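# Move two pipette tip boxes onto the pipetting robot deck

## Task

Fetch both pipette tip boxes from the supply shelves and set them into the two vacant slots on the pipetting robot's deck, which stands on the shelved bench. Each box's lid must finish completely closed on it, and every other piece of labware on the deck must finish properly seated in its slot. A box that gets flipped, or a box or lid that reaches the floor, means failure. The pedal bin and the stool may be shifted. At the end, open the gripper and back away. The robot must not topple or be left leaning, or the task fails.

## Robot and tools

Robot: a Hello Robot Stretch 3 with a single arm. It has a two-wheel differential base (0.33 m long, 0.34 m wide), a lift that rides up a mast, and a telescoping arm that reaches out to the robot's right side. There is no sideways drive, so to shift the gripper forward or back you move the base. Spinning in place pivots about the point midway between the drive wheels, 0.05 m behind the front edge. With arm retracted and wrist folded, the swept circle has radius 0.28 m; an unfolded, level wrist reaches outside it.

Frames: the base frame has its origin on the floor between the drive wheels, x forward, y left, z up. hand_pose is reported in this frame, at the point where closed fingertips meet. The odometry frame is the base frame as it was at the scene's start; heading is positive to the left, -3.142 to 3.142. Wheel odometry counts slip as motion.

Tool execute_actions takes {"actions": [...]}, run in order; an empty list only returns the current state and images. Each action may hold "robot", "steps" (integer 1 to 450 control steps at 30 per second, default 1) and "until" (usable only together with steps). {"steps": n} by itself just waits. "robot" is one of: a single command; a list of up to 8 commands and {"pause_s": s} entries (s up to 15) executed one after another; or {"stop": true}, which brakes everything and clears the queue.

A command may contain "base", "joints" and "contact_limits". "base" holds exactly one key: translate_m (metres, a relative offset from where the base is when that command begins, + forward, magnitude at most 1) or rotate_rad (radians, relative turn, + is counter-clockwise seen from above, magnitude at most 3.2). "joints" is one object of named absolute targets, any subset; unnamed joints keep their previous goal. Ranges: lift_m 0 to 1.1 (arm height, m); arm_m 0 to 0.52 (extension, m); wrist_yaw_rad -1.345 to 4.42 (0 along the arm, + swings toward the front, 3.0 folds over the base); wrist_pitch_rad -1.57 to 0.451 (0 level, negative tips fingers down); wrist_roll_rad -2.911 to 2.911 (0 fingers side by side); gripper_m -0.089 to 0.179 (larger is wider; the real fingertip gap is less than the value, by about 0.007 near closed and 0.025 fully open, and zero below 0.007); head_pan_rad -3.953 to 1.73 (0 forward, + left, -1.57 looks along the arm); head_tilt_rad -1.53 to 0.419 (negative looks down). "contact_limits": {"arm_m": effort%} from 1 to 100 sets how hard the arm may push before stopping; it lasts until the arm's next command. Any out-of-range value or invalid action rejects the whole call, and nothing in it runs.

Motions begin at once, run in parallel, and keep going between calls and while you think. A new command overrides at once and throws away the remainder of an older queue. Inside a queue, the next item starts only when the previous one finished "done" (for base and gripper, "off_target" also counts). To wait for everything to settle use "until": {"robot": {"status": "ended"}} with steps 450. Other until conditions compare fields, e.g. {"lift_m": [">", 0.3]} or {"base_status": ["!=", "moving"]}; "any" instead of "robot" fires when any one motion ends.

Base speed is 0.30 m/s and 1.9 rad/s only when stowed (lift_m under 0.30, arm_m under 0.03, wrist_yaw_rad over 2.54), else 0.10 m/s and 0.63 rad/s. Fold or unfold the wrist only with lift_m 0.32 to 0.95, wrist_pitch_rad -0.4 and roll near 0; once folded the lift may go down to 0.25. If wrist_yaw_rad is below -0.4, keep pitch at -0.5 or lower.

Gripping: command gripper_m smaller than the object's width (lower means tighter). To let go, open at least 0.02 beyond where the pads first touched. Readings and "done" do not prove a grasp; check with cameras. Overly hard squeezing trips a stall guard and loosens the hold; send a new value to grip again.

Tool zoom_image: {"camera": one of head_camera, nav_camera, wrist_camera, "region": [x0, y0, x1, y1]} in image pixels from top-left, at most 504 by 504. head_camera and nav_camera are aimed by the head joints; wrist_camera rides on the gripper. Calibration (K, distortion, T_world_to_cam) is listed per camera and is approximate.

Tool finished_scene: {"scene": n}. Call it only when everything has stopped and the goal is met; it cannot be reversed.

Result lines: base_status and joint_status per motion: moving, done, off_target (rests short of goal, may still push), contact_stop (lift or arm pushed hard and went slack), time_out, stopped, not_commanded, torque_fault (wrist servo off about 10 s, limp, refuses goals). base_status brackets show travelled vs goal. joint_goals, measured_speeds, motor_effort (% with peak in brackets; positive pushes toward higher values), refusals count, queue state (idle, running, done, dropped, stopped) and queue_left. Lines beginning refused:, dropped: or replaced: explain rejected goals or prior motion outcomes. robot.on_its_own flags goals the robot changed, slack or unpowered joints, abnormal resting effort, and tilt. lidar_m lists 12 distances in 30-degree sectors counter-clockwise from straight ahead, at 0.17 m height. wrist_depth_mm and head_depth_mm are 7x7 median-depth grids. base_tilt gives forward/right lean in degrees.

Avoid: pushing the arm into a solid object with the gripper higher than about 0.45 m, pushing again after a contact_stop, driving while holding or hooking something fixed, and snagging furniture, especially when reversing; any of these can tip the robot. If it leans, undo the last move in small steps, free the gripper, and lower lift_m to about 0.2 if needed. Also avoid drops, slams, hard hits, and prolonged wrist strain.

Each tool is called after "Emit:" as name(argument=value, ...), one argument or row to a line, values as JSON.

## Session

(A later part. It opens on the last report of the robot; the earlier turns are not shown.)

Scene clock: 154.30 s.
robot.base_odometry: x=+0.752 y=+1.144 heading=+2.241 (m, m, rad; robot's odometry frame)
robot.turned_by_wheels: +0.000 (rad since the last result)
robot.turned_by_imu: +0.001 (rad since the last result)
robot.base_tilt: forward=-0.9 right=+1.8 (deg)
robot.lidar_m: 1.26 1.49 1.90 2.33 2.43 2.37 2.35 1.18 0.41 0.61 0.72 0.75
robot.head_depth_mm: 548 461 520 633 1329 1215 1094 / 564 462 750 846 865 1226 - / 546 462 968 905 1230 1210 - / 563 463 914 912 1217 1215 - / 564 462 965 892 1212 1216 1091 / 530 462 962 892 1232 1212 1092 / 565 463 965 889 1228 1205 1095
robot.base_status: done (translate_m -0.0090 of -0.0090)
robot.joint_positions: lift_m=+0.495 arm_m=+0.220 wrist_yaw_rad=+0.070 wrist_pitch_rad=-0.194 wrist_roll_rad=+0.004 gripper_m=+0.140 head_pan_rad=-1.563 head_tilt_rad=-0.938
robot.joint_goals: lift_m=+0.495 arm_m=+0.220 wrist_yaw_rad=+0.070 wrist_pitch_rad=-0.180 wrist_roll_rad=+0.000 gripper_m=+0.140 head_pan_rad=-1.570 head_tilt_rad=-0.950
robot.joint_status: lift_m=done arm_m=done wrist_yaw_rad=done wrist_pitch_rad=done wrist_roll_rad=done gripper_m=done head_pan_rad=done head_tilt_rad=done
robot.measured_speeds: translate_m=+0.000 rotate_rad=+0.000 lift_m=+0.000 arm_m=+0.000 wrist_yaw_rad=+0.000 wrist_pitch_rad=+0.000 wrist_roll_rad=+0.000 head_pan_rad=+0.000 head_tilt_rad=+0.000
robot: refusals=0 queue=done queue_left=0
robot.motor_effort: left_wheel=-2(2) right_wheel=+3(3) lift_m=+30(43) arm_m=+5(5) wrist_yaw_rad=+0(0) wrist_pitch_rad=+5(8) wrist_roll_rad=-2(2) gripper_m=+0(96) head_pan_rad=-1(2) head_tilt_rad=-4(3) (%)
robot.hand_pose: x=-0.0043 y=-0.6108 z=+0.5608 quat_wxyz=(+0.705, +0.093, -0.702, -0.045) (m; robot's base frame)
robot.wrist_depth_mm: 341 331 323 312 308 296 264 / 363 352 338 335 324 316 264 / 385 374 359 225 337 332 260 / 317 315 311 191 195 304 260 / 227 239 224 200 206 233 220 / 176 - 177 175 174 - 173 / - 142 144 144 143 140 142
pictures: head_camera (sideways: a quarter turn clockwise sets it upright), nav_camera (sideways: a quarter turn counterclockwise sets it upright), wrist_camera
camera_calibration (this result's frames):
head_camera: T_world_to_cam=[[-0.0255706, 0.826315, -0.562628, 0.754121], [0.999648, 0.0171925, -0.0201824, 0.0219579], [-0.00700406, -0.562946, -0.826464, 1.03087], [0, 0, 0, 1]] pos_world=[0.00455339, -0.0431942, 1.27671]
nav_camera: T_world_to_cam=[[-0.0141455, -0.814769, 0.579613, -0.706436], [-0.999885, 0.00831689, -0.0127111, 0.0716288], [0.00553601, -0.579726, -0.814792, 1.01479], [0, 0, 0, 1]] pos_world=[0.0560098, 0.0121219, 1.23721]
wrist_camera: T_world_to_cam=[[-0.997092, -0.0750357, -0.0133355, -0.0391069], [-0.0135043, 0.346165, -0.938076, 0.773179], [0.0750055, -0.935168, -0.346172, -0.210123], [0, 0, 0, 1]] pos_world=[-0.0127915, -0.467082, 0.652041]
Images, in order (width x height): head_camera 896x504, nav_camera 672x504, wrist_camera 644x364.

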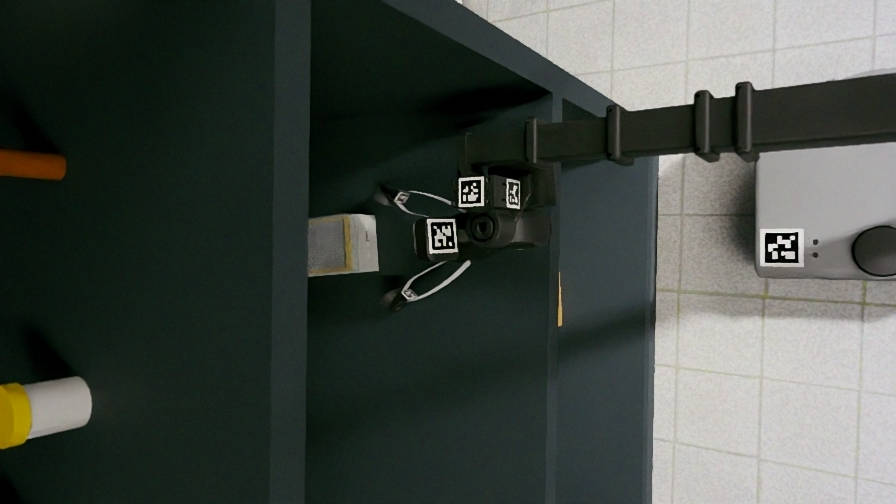

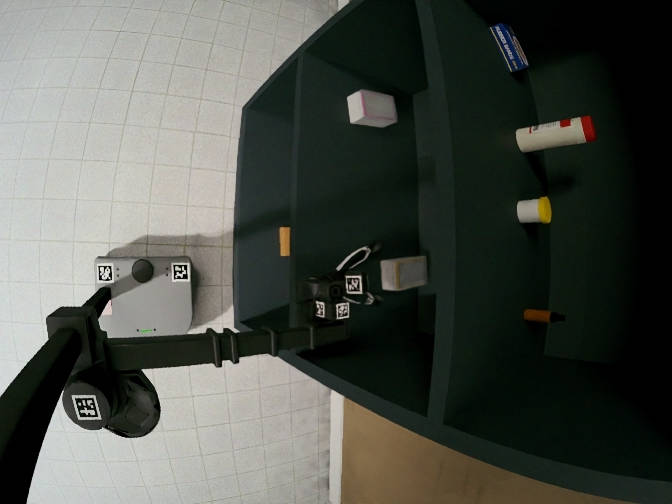

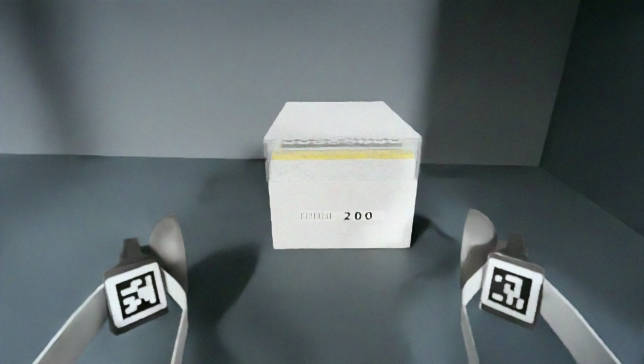

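Emit:
execute_actions(
  actions=[
    {"robot":[{"base":{"translate_m":-0.006},"joints":{"lift_m":0.493}},{"joints":{"arm_m":0.291}}],"steps":300,"until":{"robot":{"status":"ended"}}},
  ],
)

Scene clock: 161.13 s.
robot.base_odometry: x=+0.756 y=+1.140 heading=+2.241 (m, m, rad; robot's odometry frame)
robot.turned_by_wheels: +0.000 (rad since the last result)
robot.turned_by_imu: +0.001 (rad since the last result)
robot.base_tilt: forward=-1.1 right=+2.0 (deg)
robot.lidar_m: 1.26 1.79 1.90 2.32 2.43 2.36 2.34 1.18 0.41 0.61 0.86 0.75
robot.head_depth_mm: 546 462 504 617 1337 1208 1096 / 563 463 729 847 847 1219 - / 547 461 966 - 1211 1204 - / 563 463 918 873 1216 1212 - / 564 463 961 890 1203 1212 1095 / 531 462 963 890 1231 1210 1101 / 548 463 968 888 1232 1213 1098
robot.base_status: done (translate_m -0.0060 of -0.0060)
robot.joint_positions: lift_m=+0.493 arm_m=+0.291 wrist_yaw_rad=+0.070 wrist_pitch_rad=-0.194 wrist_roll_rad=+0.004 gripper_m=+0.140 head_pan_rad=-1.563 head_tilt_rad=-0.938
robot.joint_goals: lift_m=+0.493 arm_m=+0.291 wrist_yaw_rad=+0.070 wrist_pitch_rad=-0.180 wrist_roll_rad=+0.000 gripper_m=+0.140 head_pan_rad=-1.570 head_tilt_rad=-0.950
robot.joint_status: lift_m=done arm_m=done wrist_yaw_rad=done wrist_pitch_rad=done wrist_roll_rad=done gripper_m=done head_pan_rad=done head_tilt_rad=done
robot.measured_speeds: translate_m=+0.000 rotate_rad=+0.000 lift_m=+0.000 arm_m=+0.000 wrist_yaw_rad=+0.000 wrist_pitch_rad=+0.000 wrist_roll_rad=+0.000 head_pan_rad=+0.000 head_tilt_rad=+0.000
robot: refusals=0 queue=done queue_left=0
robot.motor_effort: left_wheel=-2(6) right_wheel=+3(6) lift_m=+31(31) arm_m=+5(7) wrist_yaw_rad=+0(0) wrist_pitch_rad=+5(5) wrist_roll_rad=-2(2) gripper_m=+0(0) head_pan_rad=-2(2) head_tilt_rad=-4(5) (%)
robot.hand_pose: x=-0.0043 y=-0.6818 z=+0.5588 quat_wxyz=(+0.705, +0.093, -0.702, -0.045) (m; robot's base frame)
robot.wrist_depth_mm: 273 263 257 250 245 238 230 / 285 282 270 264 259 249 241 / 308 300 288 215 271 264 253 / 310 307 157 132 155 274 252 / 223 235 126 125 125 228 216 / 173 - 134 132 134 - 169 / - 139 138 138 138 137 139
pictures: head_camera (sideways: a quarter turn clockwise sets it upright), nav_camera (sideways: a quarter turn counterclockwise sets it upright), wrist_camera
camera_calibration (this result's frames):
head_camera: T_world_to_cam=[[-0.0255066, 0.826338, -0.562597, 0.754081], [0.99965, 0.0171157, -0.0201821, 0.0219575], [-0.00704798, -0.562915, -0.826485, 1.0309], [0, 0, 0, 1]] pos_world=[0.00455003, -0.0431932, 1.27671]
nav_camera: T_world_to_cam=[[-0.0142085, -0.814789, 0.579584, -0.706396], [-0.999884, 0.00839495, -0.0127105, 0.071628], [0.00549079, -0.579697, -0.814814, 1.01482], [0, 0, 0, 1]] pos_world=[0.0560107, 0.0121204, 1.23721]
wrist_camera: T_world_to_cam=[[-0.997092, -0.0750348, -0.0133358, -0.0444607], [-0.0135092, 0.346234, -0.938051, 0.795881], [0.0750037, -0.935143, -0.34624, -0.277163], [0, 0, 0, 1]] pos_world=[-0.0127914, -0.538084, 0.650019]
Images, in order (width x height): head_camera 896x504, nav_camera 672x504, wrist_camera 644x364.

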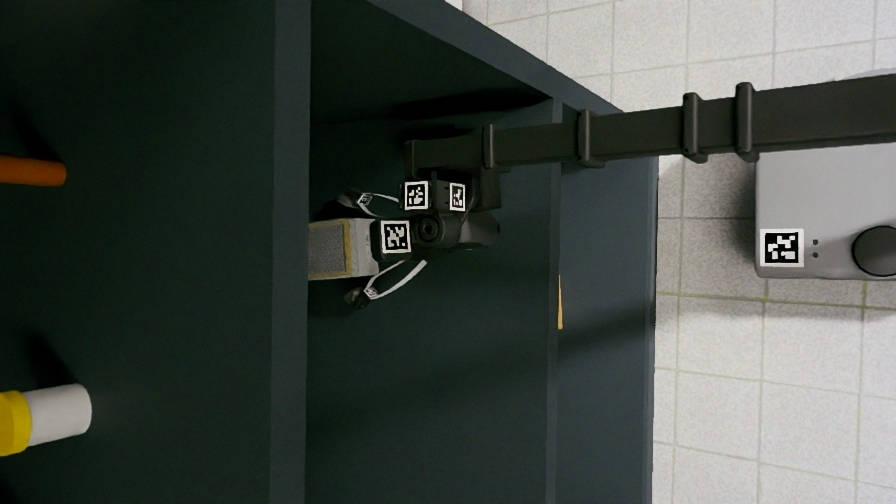

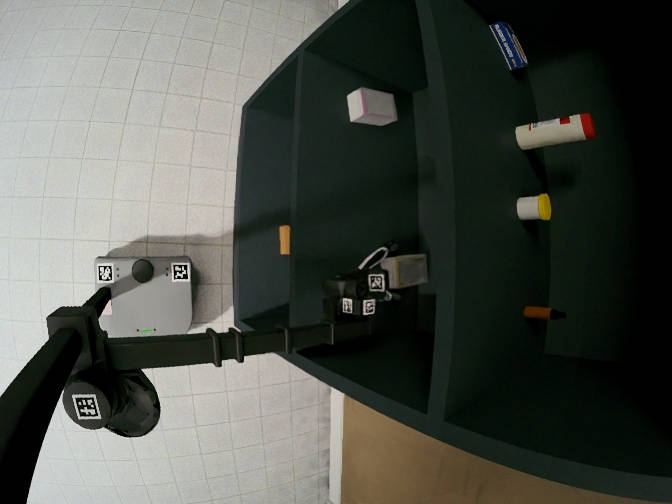

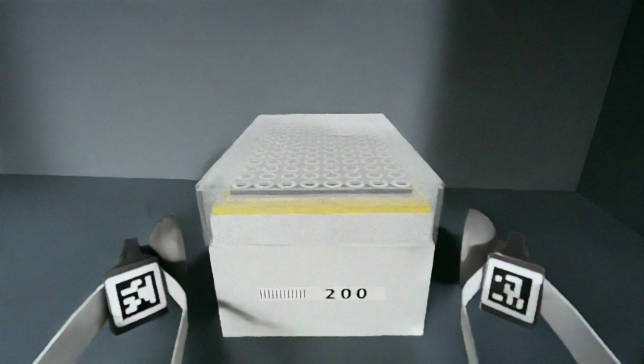

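Emit:
execute_actions(
  actions=[
    {"robot":{"joints":{"gripper_m":0.05}},"steps":90,"until":{"robot":{"status":"ended"}}},
  ],
)

Scene clock: 167.90 s.
robot.base_odometry: x=+0.756 y=+1.140 heading=+2.241 (m, m, rad; robot's odometry frame)
robot.turned_by_wheels: +0.000 (rad since the last result)
robot.turned_by_imu: +0.001 (rad since the last result)
robot.base_tilt: forward=-1.1 right=+1.9 (deg)
robot.lidar_m: 1.27 1.79 1.90 2.32 2.43 2.37 2.34 1.18 0.41 0.61 0.85 0.75
robot.head_depth_mm: 544 463 505 617 1337 1211 1093 / 562 463 726 846 850 1221 - / 546 462 961 - 1212 1210 - / 565 463 437 870 1216 1208 - / 564 462 963 887 1216 1206 1089 / 530 462 962 887 1230 1210 1093 / 547 462 964 887 1226 1212 1099
robot.base_status: done (translate_m -0.0060 of -0.0060)
robot.joint_positions: lift_m=+0.493 arm_m=+0.291 wrist_yaw_rad=+0.070 wrist_pitch_rad=-0.194 wrist_roll_rad=+0.004 gripper_m=+0.051 head_pan_rad=-1.563 head_tilt_rad=-0.938
robot.joint_goals: lift_m=+0.493 arm_m=+0.291 wrist_yaw_rad=+0.070 wrist_pitch_rad=-0.180 wrist_roll_rad=+0.000 gripper_m=+0.050 head_pan_rad=-1.570 head_tilt_rad=-0.950
robot.joint_status: lift_m=done arm_m=done wrist_yaw_rad=done wrist_pitch_rad=done wrist_roll_rad=done gripper_m=done head_pan_rad=done head_tilt_rad=done
robot.measured_speeds: translate_m=+0.000 rotate_rad=+0.000 lift_m=+0.000 arm_m=+0.000 wrist_yaw_rad=+0.000 wrist_pitch_rad=+0.000 wrist_roll_rad=+0.000 head_pan_rad=+0.000 head_tilt_rad=+0.000
robot: refusals=0 queue=done queue_left=0
robot.motor_effort: left_wheel=-2(2) right_wheel=+3(3) lift_m=+31(31) arm_m=+4(5) wrist_yaw_rad=+0(0) wrist_pitch_rad=+5(5) wrist_roll_rad=-2(2) gripper_m=-28(100) head_pan_rad=-2(2) head_tilt_rad=-5(4) (%)
robot.hand_pose: x=-0.0042 y=-0.6818 z=+0.5588 quat_wxyz=(+0.705, +0.093, -0.702, -0.044) (m; robot's base frame)
robot.wrist_depth_mm: 270 263 255 249 242 238 231 / 287 280 271 265 259 250 240 / 310 299 286 215 272 265 252 / 308 307 264 132 155 275 254 / 222 222 124 125 125 217 216 / 173 180 131 131 131 174 170 / 142 141 139 138 139 140 139
pictures: head_camera (sideways: a quarter turn clockwise sets it upright), nav_camera (sideways: a quarter turn counterclockwise sets it upright), wrist_camera
camera_calibration (this result's frames):
head_camera: T_world_to_cam=[[-0.0255067, 0.826338, -0.562597, 0.754081], [0.99965, 0.0171158, -0.0201821, 0.0219575], [-0.00704791, -0.562915, -0.826485, 1.0309], [0, 0, 0, 1]] pos_world=[0.00455003, -0.0431932, 1.27671]
nav_camera: T_world_to_cam=[[-0.0142085, -0.814789, 0.579584, -0.706396], [-0.999884, 0.00839483, -0.0127105, 0.071628], [0.00549086, -0.579697, -0.814814, 1.01482], [0, 0, 0, 1]] pos_world=[0.0560107, 0.0121204, 1.23721]
wrist_camera: T_world_to_cam=[[-0.997066, -0.0753799, -0.0133365, -0.0446111], [-0.0136283, 0.346229, -0.938051, 0.795882], [0.0753276, -0.935117, -0.34624, -0.277159], [0, 0, 0, 1]] pos_world=[-0.012756, -0.538096, 0.650019]
Images, in order (width x height): head_camera 896x504, nav_camera 672x504, wrist_camera 644x364.

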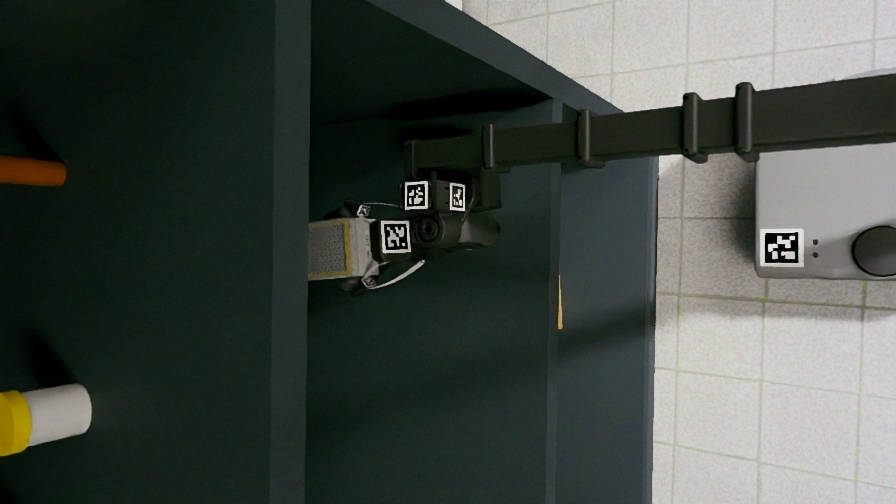

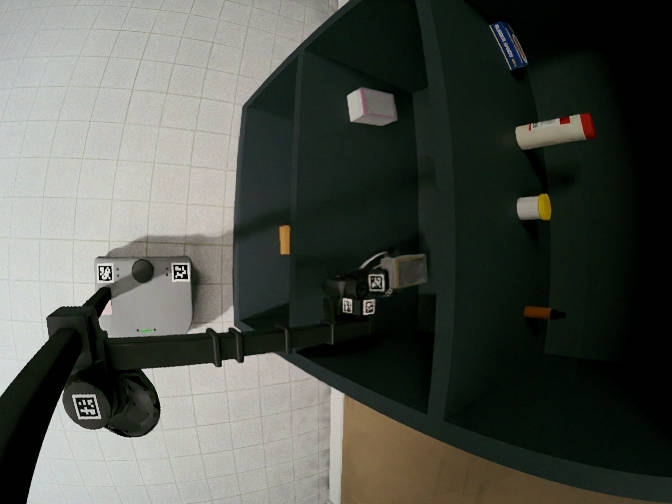

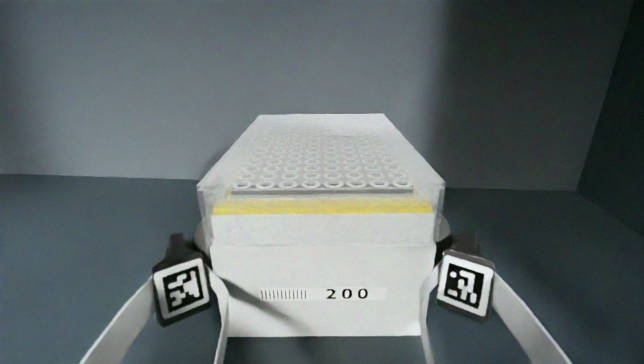

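Emit:
execute_actions(
  actions=[
    {"robot":{"joints":{"lift_m":0.513}},"steps":90,"until":{"robot":{"status":"ended"}}},
    {"steps":30},
  ],
)

Scene clock: 172.13 s.
robot.base_odometry: x=+0.756 y=+1.140 heading=+2.241 (m, m, rad; robot's odometry frame)
robot.turned_by_wheels: +0.000 (rad since the last result)
robot.turned_by_imu: +0.001 (rad since the last result)
robot.base_tilt: forward=-1.0 right=+1.9 (deg)
robot.lidar_m: 1.26 1.79 1.89 2.32 2.43 2.37 2.34 1.18 0.41 0.61 0.85 0.75
robot.head_depth_mm: 545 461 505 616 1332 1216 1097 / 564 462 729 838 848 1228 - / 546 462 965 - 1215 1190 - / 565 463 667 873 1212 1209 - / 564 462 966 890 1217 1213 1101 / 532 462 961 891 1234 1211 1095 / 548 462 966 894 1236 1206 1100
robot.base_status: done (translate_m -0.0060 of -0.0060)
robot.joint_positions: lift_m=+0.513 arm_m=+0.291 wrist_yaw_rad=+0.070 wrist_pitch_rad=-0.205 wrist_roll_rad=+0.004 gripper_m=+0.051 head_pan_rad=-1.563 head_tilt_rad=-0.938
robot.joint_goals: lift_m=+0.513 arm_m=+0.291 wrist_yaw_rad=+0.070 wrist_pitch_rad=-0.180 wrist_roll_rad=+0.000 gripper_m=+0.050 head_pan_rad=-1.570 head_tilt_rad=-0.950
robot.joint_status: lift_m=done arm_m=done wrist_yaw_rad=done wrist_pitch_rad=done wrist_roll_rad=done gripper_m=done head_pan_rad=done head_tilt_rad=done
robot.measured_speeds: translate_m=+0.000 rotate_rad=+0.000 lift_m=+0.000 arm_m=+0.000 wrist_yaw_rad=+0.000 wrist_pitch_rad=+0.000 wrist_roll_rad=+0.000 head_pan_rad=+0.000 head_tilt_rad=+0.000
robot: refusals=0 queue=done queue_left=0
robot.motor_effort: left_wheel=-2(2) right_wheel=+4(4) lift_m=+44(47) arm_m=+4(5) wrist_yaw_rad=+0(1) wrist_pitch_rad=+7(7) wrist_roll_rad=-2(2) gripper_m=-18(22) head_pan_rad=-2(2) head_tilt_rad=-4(4) (%)
robot.hand_pose: x=-0.0043 y=-0.6810 z=+0.5757 quat_wxyz=(+0.704, +0.097, -0.702, -0.048) (m; robot's base frame)
robot.wrist_depth_mm: 271 264 256 250 245 237 232 / 287 277 274 264 257 249 242 / 308 301 288 280 273 267 253 / 324 315 299 135 281 283 252 / 252 250 128 127 128 246 232 / 197 202 132 131 132 198 193 / 163 163 154 138 150 160 159
pictures: head_camera (sideways: a quarter turn clockwise sets it upright), nav_camera (sideways: a quarter turn counterclockwise sets it upright), wrist_camera
camera_calibration (this result's frames):
head_camera: T_world_to_cam=[[-0.0255065, 0.826338, -0.562597, 0.754081], [0.99965, 0.0171155, -0.0201821, 0.0219575], [-0.00704804, -0.562915, -0.826485, 1.0309], [0, 0, 0, 1]] pos_world=[0.00455002, -0.0431932, 1.27671]
nav_camera: T_world_to_cam=[[-0.0142086, -0.814789, 0.579584, -0.706396], [-0.999884, 0.00839507, -0.0127105, 0.071628], [0.00549072, -0.579697, -0.814814, 1.01482], [0, 0, 0, 1]] pos_world=[0.0560107, 0.0121204, 1.23721]
wrist_camera: T_world_to_cam=[[-0.997076, -0.0752353, -0.0133943, -0.0442505], [-0.0143241, 0.356171, -0.934311, 0.816069], [0.0750639, -0.931387, -0.356207, -0.262289], [0, 0, 0, 1]] pos_world=[-0.0127432, -0.538282, 0.668441]
Images, in order (width x height): head_camera 896x504, nav_camera 672x504, wrist_camera 644x364.

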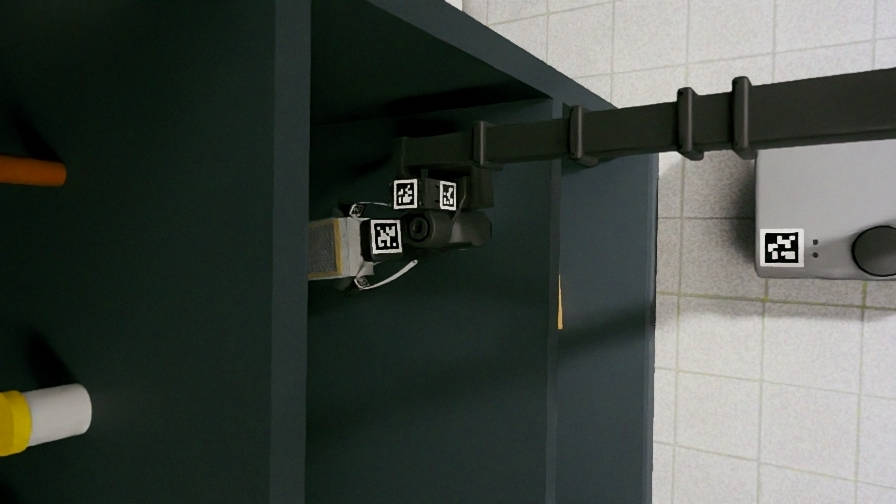

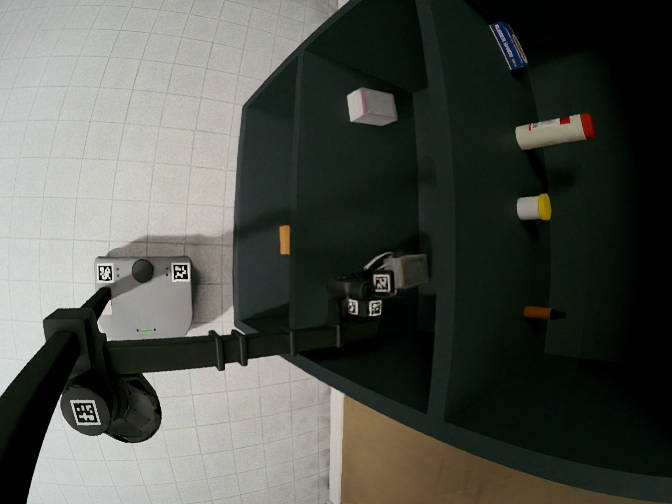

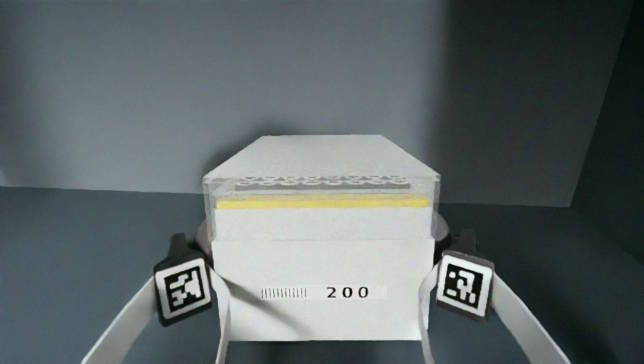

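Emit:
execute_actions(
  actions=[
    {"robot":[{"joints":{"lift_m":0.493}},{"joints":{"gripper_m":0.125}},{"joints":{"arm_m":0.299}},{"joints":{"gripper_m":0.035}}],"steps":200,"until":{"robot":{"status":"ended"}}},
  ],
)

Scene clock: 213.40 s.
robot.base_odometry: x=+0.756 y=+1.140 heading=+2.241 (m, m, rad; robot's odometry frame)
robot.turned_by_wheels: +0.000 (rad since the last result)
robot.turned_by_imu: +0.001 (rad since the last result)
robot.base_tilt: forward=-1.0 right=+1.9 (deg)
robot.lidar_m: 1.26 1.78 1.90 2.33 2.43 2.36 2.35 1.17 0.41 0.61 0.85 0.75
robot.head_depth_mm: 545 461 506 617 1322 1211 1094 / 563 461 729 849 845 1218 - / 546 461 963 - 1217 1207 - / 564 463 913 871 1205 1216 - / 562 462 958 893 1208 1206 1095 / 532 462 962 887 1242 1208 1096 / 548 463 967 890 1244 1220 1096
robot.base_status: done (translate_m -0.0060 of -0.0060)
robot.joint_positions: lift_m=+0.493 arm_m=+0.299 wrist_yaw_rad=+0.072 wrist_pitch_rad=-0.196 wrist_roll_rad=+0.002 gripper_m=+0.036 head_pan_rad=-1.563 head_tilt_rad=-0.938
robot.joint_goals: lift_m=+0.493 arm_m=+0.299 wrist_yaw_rad=+0.070 wrist_pitch_rad=-0.180 wrist_roll_rad=+0.000 gripper_m=+0.035 head_pan_rad=-1.570 head_tilt_rad=-0.950
robot.joint_status: lift_m=done arm_m=done wrist_yaw_rad=done wrist_pitch_rad=done wrist_roll_rad=done gripper_m=done head_pan_rad=done head_tilt_rad=done
robot.measured_speeds: translate_m=+0.000 rotate_rad=+0.000 lift_m=+0.000 arm_m=+0.000 wrist_yaw_rad=+0.000 wrist_pitch_rad=+0.000 wrist_roll_rad=+0.000 head_pan_rad=+0.000 head_tilt_rad=+0.000
robot: refusals=0 queue=done queue_left=0
robot.motor_effort: left_wheel=-1(3) right_wheel=+2(6) lift_m=+31(45) arm_m=+4(6) wrist_yaw_rad=-2(3) wrist_pitch_rad=+5(7) wrist_roll_rad=-1(2) gripper_m=-24(100) head_pan_rad=-2(1) head_tilt_rad=-6(5) (%)
robot.hand_pose: x=-0.0038 y=-0.6897 z=+0.5583 quat_wxyz=(+0.705, +0.095, -0.701, -0.044) (m; robot's base frame)
robot.wrist_depth_mm: 263 260 247 242 235 231 223 / 279 272 266 257 248 241 235 / 300 290 279 212 262 258 248 / 304 304 261 131 154 270 253 / 220 220 124 125 127 216 215 / 172 176 130 132 135 172 168 / 141 141 137 139 140 139 139
pictures: head_camera (sideways: a quarter turn clockwise sets it upright), nav_camera (sideways: a quarter turn counterclockwise sets it upright), wrist_camera
camera_calibration (this result's frames):
head_camera: T_world_to_cam=[[-0.0255002, 0.826544, -0.562294, 0.753686], [0.99965, 0.0171134, -0.0201786, 0.0219529], [-0.00705572, -0.562612, -0.826691, 1.03117], [0, 0, 0, 1]] pos_world=[0.00454954, -0.043184, 1.27669]
nav_camera: T_world_to_cam=[[-0.0142148, -0.815001, 0.579285, -0.706008], [-0.999884, 0.00840926, -0.0127046, 0.0716204], [0.00548291, -0.579399, -0.815026, 1.01509], [0, 0, 0, 1]] pos_world=[0.0560107, 0.0121436, 1.23722]
wrist_camera: T_world_to_cam=[[-0.99692, -0.077538, -0.011753, -0.0471343], [-0.0160169, 0.348013, -0.937353, 0.798977], [0.0767707, -0.934278, -0.348183, -0.283057], [0, 0, 0, 1]] pos_world=[-0.0124615, -0.546163, 0.649814]
Images, in order (width x height): head_camera 896x504, nav_camera 672x504, wrist_camera 644x364.

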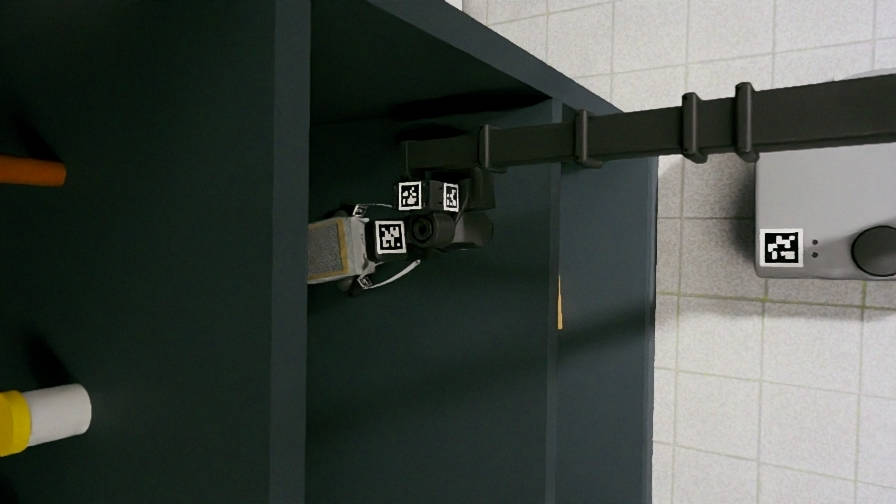

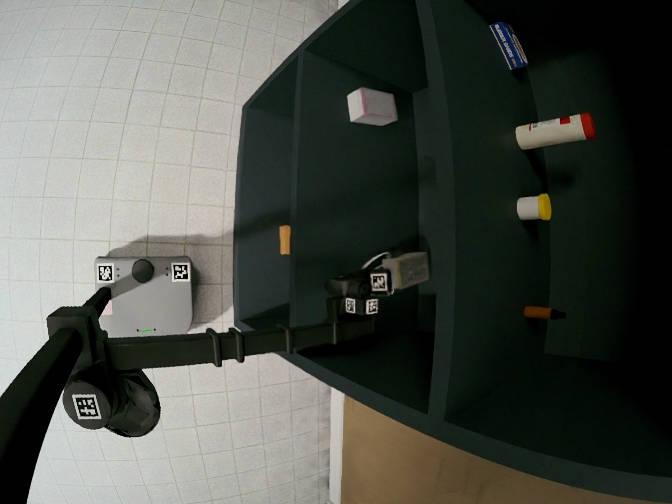

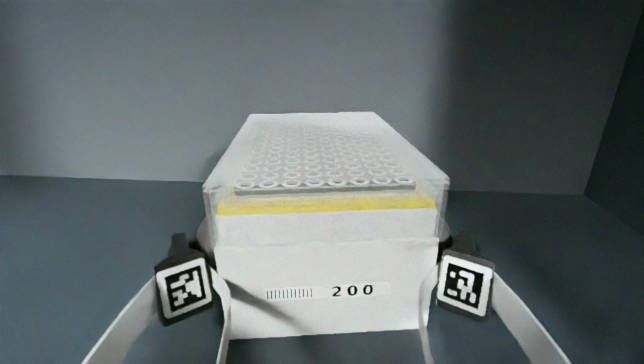

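Emit:
execute_actions(
  actions=[
    {"robot":{"joints":{"lift_m":0.513}},"steps":90,"until":{"robot":{"status":"ended"}}},
    {"steps":30},
  ],
)

Scene clock: 217.93 s.
robot.base_odometry: x=+0.756 y=+1.140 heading=+2.241 (m, m, rad; robot's odometry frame)
robot.turned_by_wheels: +0.000 (rad since the last result)
robot.turned_by_imu: +0.001 (rad since the last result)
robot.base_tilt: forward=-1.1 right=+1.9 (deg)
robot.lidar_m: 1.26 1.78 1.89 2.32 2.43 2.37 2.34 1.18 0.41 0.61 0.85 0.75
robot.head_depth_mm: 544 461 506 617 1322 1219 1094 / 561 462 730 844 844 1230 - / 546 461 956 - 1211 1199 - / 564 462 437 873 1204 1209 - / 562 463 962 890 1211 1216 1099 / 530 463 964 893 1235 1205 1097 / 546 462 962 892 1228 1207 1100
robot.base_status: done (translate_m -0.0060 of -0.0060)
robot.joint_positions: lift_m=+0.513 arm_m=+0.299 wrist_yaw_rad=+0.072 wrist_pitch_rad=-0.205 wrist_roll_rad=+0.002 gripper_m=+0.039 head_pan_rad=-1.563 head_tilt_rad=-0.938
robot.joint_goals: lift_m=+0.513 arm_m=+0.299 wrist_yaw_rad=+0.070 wrist_pitch_rad=-0.180 wrist_roll_rad=+0.000 gripper_m=+0.038 head_pan_rad=-1.570 head_tilt_rad=-0.950
robot.joint_status: lift_m=done arm_m=done wrist_yaw_rad=done wrist_pitch_rad=done wrist_roll_rad=done gripper_m=done head_pan_rad=done head_tilt_rad=done
robot.measured_speeds: translate_m=+0.000 rotate_rad=+0.000 lift_m=+0.000 arm_m=+0.000 wrist_yaw_rad=+0.000 wrist_pitch_rad=+0.000 wrist_roll_rad=+0.000 head_pan_rad=+0.000 head_tilt_rad=+0.000
robot: refusals=0 queue=done queue_left=0
robot.motor_effort: left_wheel=-1(1) right_wheel=+2(3) lift_m=+44(47) arm_m=+4(4) wrist_yaw_rad=-2(2) wrist_pitch_rad=+8(8) wrist_roll_rad=-1(1) gripper_m=-22(23) head_pan_rad=-2(1) head_tilt_rad=-3(3) (%)
robot.hand_pose: x=-0.0038 y=-0.6890 z=+0.5756 quat_wxyz=(+0.705, +0.098, -0.701, -0.048) (m; robot's base frame)
robot.wrist_depth_mm: 262 255 249 244 236 231 224 / 281 271 263 259 249 244 235 / 299 291 282 269 265 255 245 / 319 306 293 134 273 270 254 / 252 251 127 129 130 246 232 / 197 202 131 133 134 198 194 / 162 162 151 150 153 160 160
pictures: head_camera (sideways: a quarter turn clockwise sets it upright), nav_camera (sideways: a quarter turn counterclockwise sets it upright), wrist_camera
camera_calibration (this result's frames):
head_camera: T_world_to_cam=[[-0.0255002, 0.826544, -0.562294, 0.753686], [0.99965, 0.0171134, -0.0201786, 0.0219529], [-0.00705572, -0.562612, -0.826691, 1.03117], [0, 0, 0, 1]] pos_world=[0.00454954, -0.043184, 1.27669]
nav_camera: T_world_to_cam=[[-0.0142148, -0.815001, 0.579285, -0.706008], [-0.999884, 0.00840926, -0.0127046, 0.0716204], [0.00548291, -0.579399, -0.815026, 1.01509], [0, 0, 0, 1]] pos_world=[0.0560107, 0.0121436, 1.23722]
wrist_camera: T_world_to_cam=[[-0.99693, -0.0774046, -0.0118099, -0.0468091], [-0.0166052, 0.356399, -0.934186, 0.818909], [0.0765193, -0.931122, -0.35659, -0.269394], [0, 0, 0, 1]] pos_world=[-0.0124534, -0.54632, 0.668397]
Images, in order (width x height): head_camera 896x504, nav_camera 672x504, wrist_camera 644x364.

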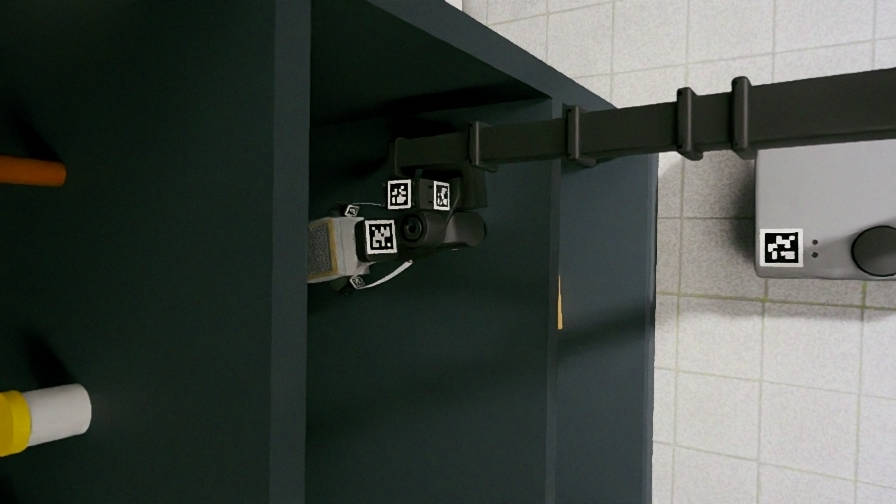

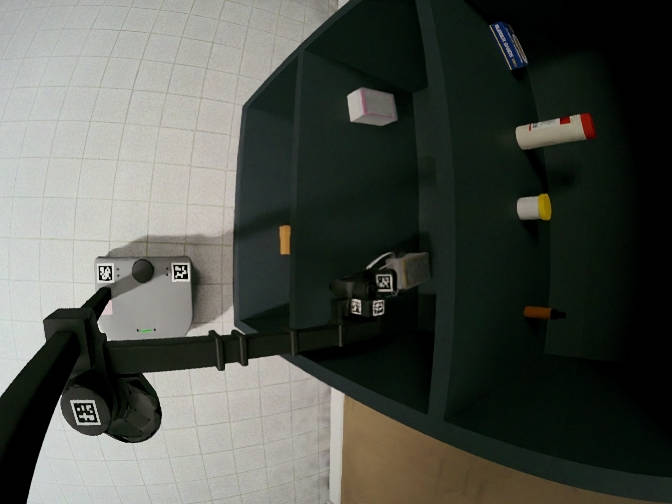

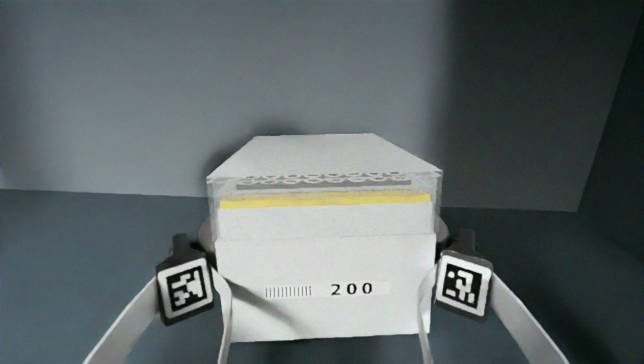

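Emit:
execute_actions(
  actions=[
    {"robot":[{"joints":{"lift_m":0.495}},{"joints":{"arm_m":0.08,"wrist_yaw_rad":0.0}},{"joints":{"gripper_m":0.15}},{"joints":{"arm_m":0.0}}],"steps":300,"until":{"robot":{"status":"ended"}}},
  ],
)

Scene clock: 255.30 s.
robot.base_odometry: x=+0.756 y=+1.140 heading=+2.241 (m, m, rad; robot's odometry frame)
robot.turned_by_wheels: +0.000 (rad since the last result)
robot.turned_by_imu: +0.001 (rad since the last result)
robot.base_tilt: forward=-1.1 right=+2.0 (deg)
robot.lidar_m: 1.26 1.79 1.90 2.33 2.43 2.36 2.35 1.18 0.41 0.61 0.85 0.75
robot.head_depth_mm: 547 462 503 620 1336 1204 1097 / 561 463 729 858 931 1254 - / 545 462 966 887 1213 - - / 564 463 960 842 822 1213 - / 564 462 961 887 1212 1211 1090 / 531 463 966 890 1226 1209 1097 / 547 464 961 887 1236 1216 1101
robot.base_status: done (translate_m -0.0060 of -0.0060)
robot.joint_positions: lift_m=+0.495 arm_m=+0.000 wrist_yaw_rad=-0.001 wrist_pitch_rad=-0.200 wrist_roll_rad=+0.002 gripper_m=+0.150 head_pan_rad=-1.563 head_tilt_rad=-0.938
robot.joint_goals: lift_m=+0.495 arm_m=+0.000 wrist_yaw_rad=+0.000 wrist_pitch_rad=-0.180 wrist_roll_rad=+0.000 gripper_m=+0.150 head_pan_rad=-1.570 head_tilt_rad=-0.950
robot.joint_status: lift_m=done arm_m=done wrist_yaw_rad=done wrist_pitch_rad=done wrist_roll_rad=done gripper_m=done head_pan_rad=done head_tilt_rad=done
robot.measured_speeds: translate_m=+0.000 rotate_rad=+0.000 lift_m=+0.000 arm_m=+0.000 wrist_yaw_rad=+0.000 wrist_pitch_rad=+0.000 wrist_roll_rad=+0.000 head_pan_rad=+0.000 head_tilt_rad=+0.000
robot: refusals=0 queue=done queue_left=0
robot.motor_effort: left_wheel=-1(1) right_wheel=+2(2) lift_m=+31(45) arm_m=-6(11) wrist_yaw_rad=+0(6) wrist_pitch_rad=+6(8) wrist_roll_rad=-1(1) gripper_m=+0(93) head_pan_rad=-2(3) head_tilt_rad=-5(5) (%)
robot.hand_pose: x=-0.0216 y=-0.3917 z=+0.5594 quat_wxyz=(+0.703, +0.071, -0.704, -0.071) (m; robot's base frame)
robot.wrist_depth_mm: 516 520 512 511 506 330 215 / 554 546 539 531 533 333 215 / 505 505 502 221 474 328 215 / 309 309 307 204 284 288 214 / 225 235 221 213 217 232 204 / 179 - 174 174 173 - 172 / - 155 153 151 149 147 148
pictures: head_camera (sideways: a quarter turn clockwise sets it upright), nav_camera (sideways: a quarter turn counterclockwise sets it upright), wrist_camera
camera_calibration (this result's frames):
head_camera: T_world_to_cam=[[-0.0254995, 0.826544, -0.562294, 0.753686], [0.99965, 0.0171126, -0.0201786, 0.0219529], [-0.00705619, -0.562612, -0.826691, 1.03117], [0, 0, 0, 1]] pos_world=[0.0045495, -0.043184, 1.27669]
nav_camera: T_world_to_cam=[[-0.0142155, -0.815001, 0.579285, -0.706008], [-0.999884, 0.00841009, -0.0127046, 0.0716204], [0.00548243, -0.579399, -0.815026, 1.01509], [0, 0, 0, 1]] pos_world=[0.0560107, 0.0121435, 1.23722]
wrist_camera: T_world_to_cam=[[-0.99992, -0.00517413, -0.0115643, -0.01364], [0.00900531, 0.351774, -0.936042, 0.697267], [0.00891124, -0.936071, -0.351699, -0.00309089], [0, 0, 0, 1]] pos_world=[-0.0198904, -0.248245, 0.651426]
Images, in order (width x height): head_camera 896x504, nav_camera 672x504, wrist_camera 644x364.

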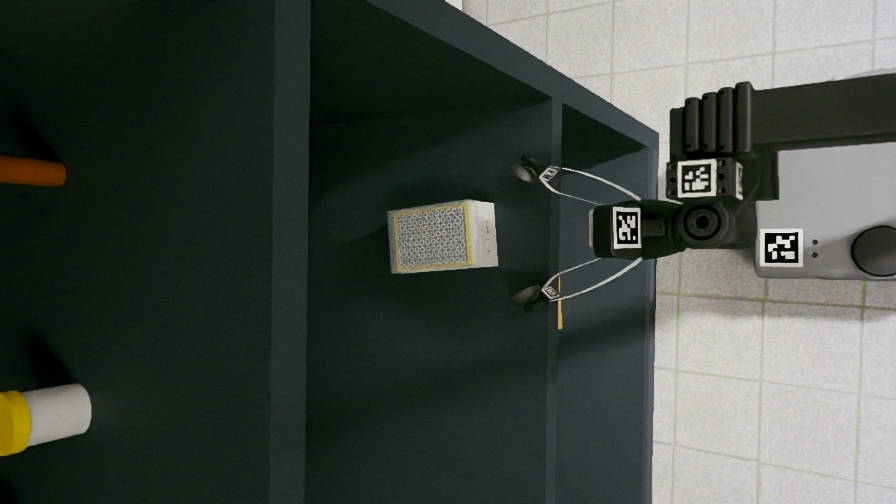

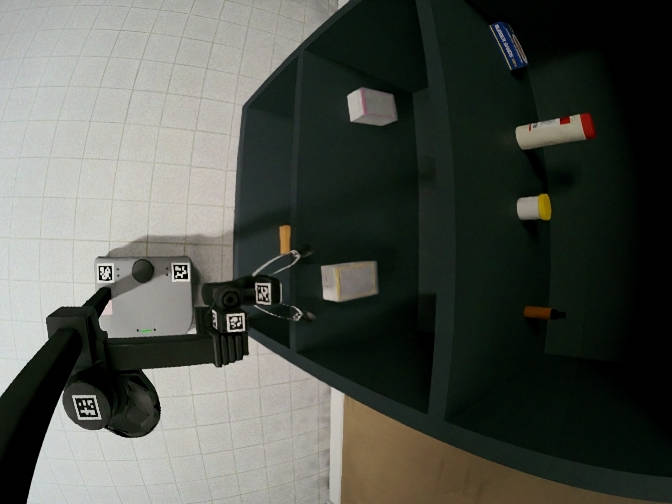

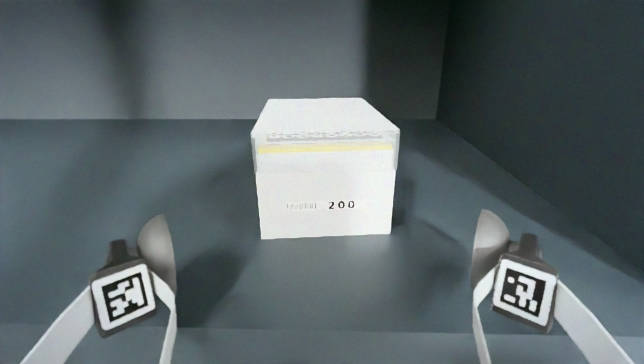

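Emit:
execute_actions(
  actions=[
    {"robot":[{"base":{"translate_m":-0.005},"joints":{"lift_m":0.662,"wrist_pitch_rad":-0.9,"wrist_yaw_rad":0.08,"gripper_m":0.17}},{"joints":{"arm_m":0.15}}],"steps":300,"until":{"robot":{"status":"ended"}}},
  ],
)

Scene clock: 278.23 s.
robot.base_odometry: x=+0.759 y=+1.136 heading=+2.241 (m, m, rad; robot's odometry frame)
robot.turned_by_wheels: +0.000 (rad since the last result)
robot.turned_by_imu: +0.001 (rad since the last result)
robot.base_tilt: forward=-0.9 right=+2.0 (deg)
robot.lidar_m: 1.27 1.79 1.90 2.33 2.44 2.36 2.34 1.18 0.41 0.61 0.72 0.76
robot.head_depth_mm: 536 459 491 619 1352 1231 - / 559 460 707 811 - 1206 - / 545 461 961 - 1227 1207 - / 562 461 964 856 1228 1216 - / 561 461 960 889 1234 1204 1102 / 528 461 959 892 1232 1214 1104 / 545 461 959 890 1233 1212 1096
robot.base_status: done (translate_m -0.0050 of -0.0050)
robot.joint_positions: lift_m=+0.662 arm_m=+0.150 wrist_yaw_rad=+0.080 wrist_pitch_rad=-0.905 wrist_roll_rad=-0.005 gripper_m=+0.170 head_pan_rad=-1.563 head_tilt_rad=-0.940
robot.joint_goals: lift_m=+0.662 arm_m=+0.150 wrist_yaw_rad=+0.080 wrist_pitch_rad=-0.900 wrist_roll_rad=+0.000 gripper_m=+0.170 head_pan_rad=-1.570 head_tilt_rad=-0.950
robot.joint_status: lift_m=done arm_m=done wrist_yaw_rad=done wrist_pitch_rad=done wrist_roll_rad=done gripper_m=done head_pan_rad=done head_tilt_rad=done
robot.measured_speeds: translate_m=+0.000 rotate_rad=+0.000 lift_m=+0.000 arm_m=+0.000 wrist_yaw_rad=+0.000 wrist_pitch_rad=+0.000 wrist_roll_rad=+0.000 head_pan_rad=+0.000 head_tilt_rad=+0.000
robot: refusals=0 queue=done queue_left=0
robot.motor_effort: left_wheel=-1(7) right_wheel=+2(9) lift_m=+43(47) arm_m=+5(5) wrist_yaw_rad=-1(11) wrist_pitch_rad=+2(63) wrist_roll_rad=+2(57) gripper_m=+0(85) head_pan_rad=-2(2) head_tilt_rad=-3(4) (%)
robot.hand_pose: x=-0.0104 y=-0.4334 z=+0.5840 quat_wxyz=(+0.649, +0.335, -0.621, -0.283) (m; robot's base frame)
robot.wrist_depth_mm: 311 311 310 314 315 314 244 / 283 282 282 197 278 282 235 / 257 257 260 180 250 259 231 / 236 236 238 165 171 237 227 / 220 223 218 173 214 221 213 / 208 205 205 206 205 206 199 / 188 190 192 191 191 191 190
pictures: head_camera (sideways: a quarter turn clockwise sets it upright), nav_camera (sideways: a quarter turn counterclockwise sets it upright), wrist_camera
camera_calibration (this result's frames):
head_camera: T_world_to_cam=[[-0.0252845, 0.827532, -0.560848, 0.751801], [0.999654, 0.016879, -0.020162, 0.0219312], [-0.00721816, -0.561164, -0.827673, 1.03244], [0, 0, 0, 1]] pos_world=[0.00453756, -0.0431394, 1.27661]
nav_camera: T_world_to_cam=[[-0.0144272, -0.816009, 0.57786, -0.704149], [-0.999882, 0.00870118, -0.0126765, 0.0715838], [0.0053161, -0.577974, -0.816038, 1.01641], [0, 0, 0, 1]] pos_world=[0.0560131, 0.0122432, 1.23723]
wrist_camera: T_world_to_cam=[[-0.996587, -0.0821453, -0.00811471, -0.0376867], [-0.0679213, 0.871923, -0.484909, 0.696129], [0.0469084, -0.482703, -0.874527, 0.468639], [0, 0, 0, 1]] pos_world=[-0.0122592, -0.383854, 0.747091]
Images, in order (width x height): head_camera 896x504, nav_camera 672x504, wrist_camera 644x364.

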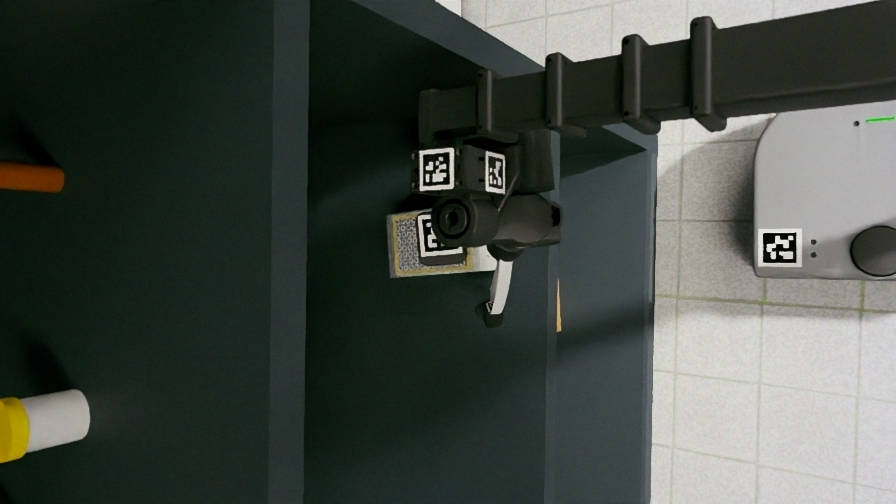

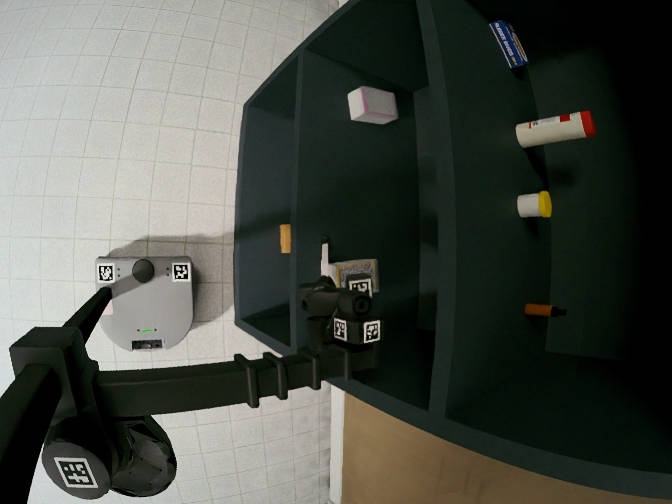

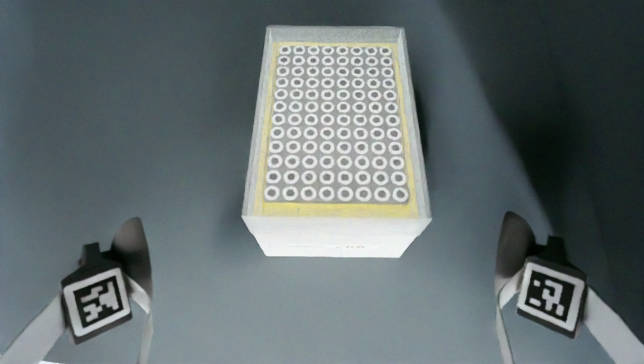

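Emit:
execute_actions(
  actions=[
    {"robot":[{"joints":{"arm_m":0.238,"lift_m":0.665,"wrist_yaw_rad":0.07}},{"joints":{"gripper_m":0.125}}],"steps":300,"until":{"robot":{"status":"ended"}}},
  ],
)

Scene clock: 287.33 s.
robot.base_odometry: x=+0.759 y=+1.136 heading=+2.241 (m, m, rad; robot's odometry frame)
robot.turned_by_wheels: +0.000 (rad since the last result)
robot.turned_by_imu: +0.001 (rad since the last result)
robot.base_tilt: forward=-1.1 right=+1.8 (deg)
robot.lidar_m: 1.26 1.79 1.90 2.32 2.43 2.35 2.33 1.18 0.41 0.61 0.72 0.75
robot.head_depth_mm: 535 459 490 619 1348 1231 - / 560 460 435 703 - 1198 - / 544 460 435 857 1211 1200 - / 560 461 438 841 1212 1211 - / 559 461 962 892 1230 1211 1102 / 529 461 964 887 1228 1203 1098 / 545 461 968 887 1227 1211 1093
robot.base_status: done (translate_m -0.0050 of -0.0050)
robot.joint_positions: lift_m=+0.665 arm_m=+0.238 wrist_yaw_rad=+0.071 wrist_pitch_rad=-0.905 wrist_roll_rad=-0.005 gripper_m=+0.125 head_pan_rad=-1.563 head_tilt_rad=-0.940
robot.joint_goals: lift_m=+0.665 arm_m=+0.238 wrist_yaw_rad=+0.070 wrist_pitch_rad=-0.900 wrist_roll_rad=+0.000 gripper_m=+0.125 head_pan_rad=-1.570 head_tilt_rad=-0.950
robot.joint_status: lift_m=done arm_m=done wrist_yaw_rad=done wrist_pitch_rad=done wrist_roll_rad=done gripper_m=done head_pan_rad=done head_tilt_rad=done
robot.measured_speeds: translate_m=+0.000 rotate_rad=+0.000 lift_m=+0.000 arm_m=+0.000 wrist_yaw_rad=+0.000 wrist_pitch_rad=+0.000 wrist_roll_rad=+0.000 head_pan_rad=+0.000 head_tilt_rad=+0.000
robot: refusals=0 queue=done queue_left=0
robot.motor_effort: left_wheel=-1(1) right_wheel=+2(1) lift_m=+43(46) arm_m=+5(5) wrist_yaw_rad=-1(2) wrist_pitch_rad=+2(1) wrist_roll_rad=+3(3) gripper_m=+0(92) head_pan_rad=-1(2) head_tilt_rad=-2(4) (%)
robot.hand_pose: x=-0.0117 y=-0.5215 z=+0.5870 quat_wxyz=(+0.648, +0.332, -0.623, -0.286) (m; robot's base frame)
robot.wrist_depth_mm: 316 317 316 317 317 316 241 / 284 284 286 288 283 286 235 / 260 261 261 261 261 261 229 / 241 239 235 169 236 240 226 / 222 226 190 156 217 226 217 / 208 - 148 145 202 - 205 / 195 192 140 136 166 193 194
pictures: head_camera (sideways: a quarter turn clockwise sets it upright), nav_camera (sideways: a quarter turn counterclockwise sets it upright), wrist_camera
camera_calibration (this result's frames):
head_camera: T_world_to_cam=[[-0.0252844, 0.827532, -0.560848, 0.751801], [0.999654, 0.0168789, -0.020162, 0.0219312], [-0.00721822, -0.561164, -0.827673, 1.03244], [0, 0, 0, 1]] pos_world=[0.00453756, -0.0431394, 1.27661]
nav_camera: T_world_to_cam=[[-0.0144273, -0.816009, 0.57786, -0.704149], [-0.999882, 0.0087013, -0.0126765, 0.0715838], [0.00531603, -0.577974, -0.816038, 1.01641], [0, 0, 0, 1]] pos_world=[0.0560131, 0.0122432, 1.23723]
wrist_camera: T_world_to_cam=[[-0.997334, -0.0725189, -0.00812056, -0.0412199], [-0.0595013, 0.872595, -0.484807, 0.774668], [0.0422437, -0.483032, -0.874583, 0.428596], [0, 0, 0, 1]] pos_world=[-0.0131217, -0.471935, 0.750073]
Images, in order (width x height): head_camera 896x504, nav_camera 672x504, wrist_camera 644x364.

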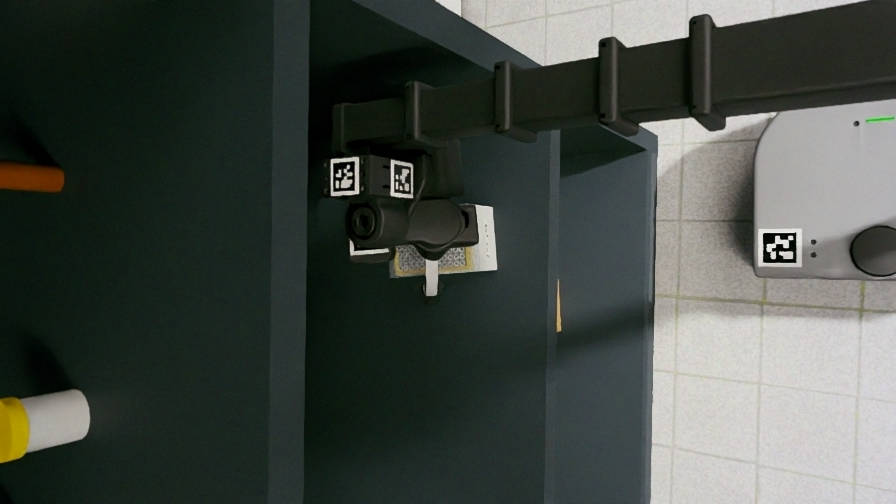

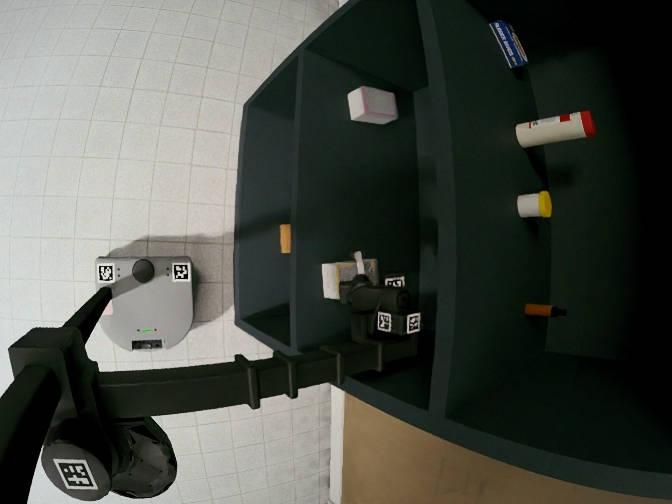

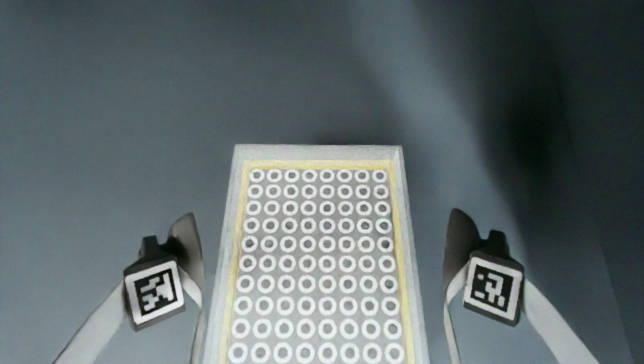

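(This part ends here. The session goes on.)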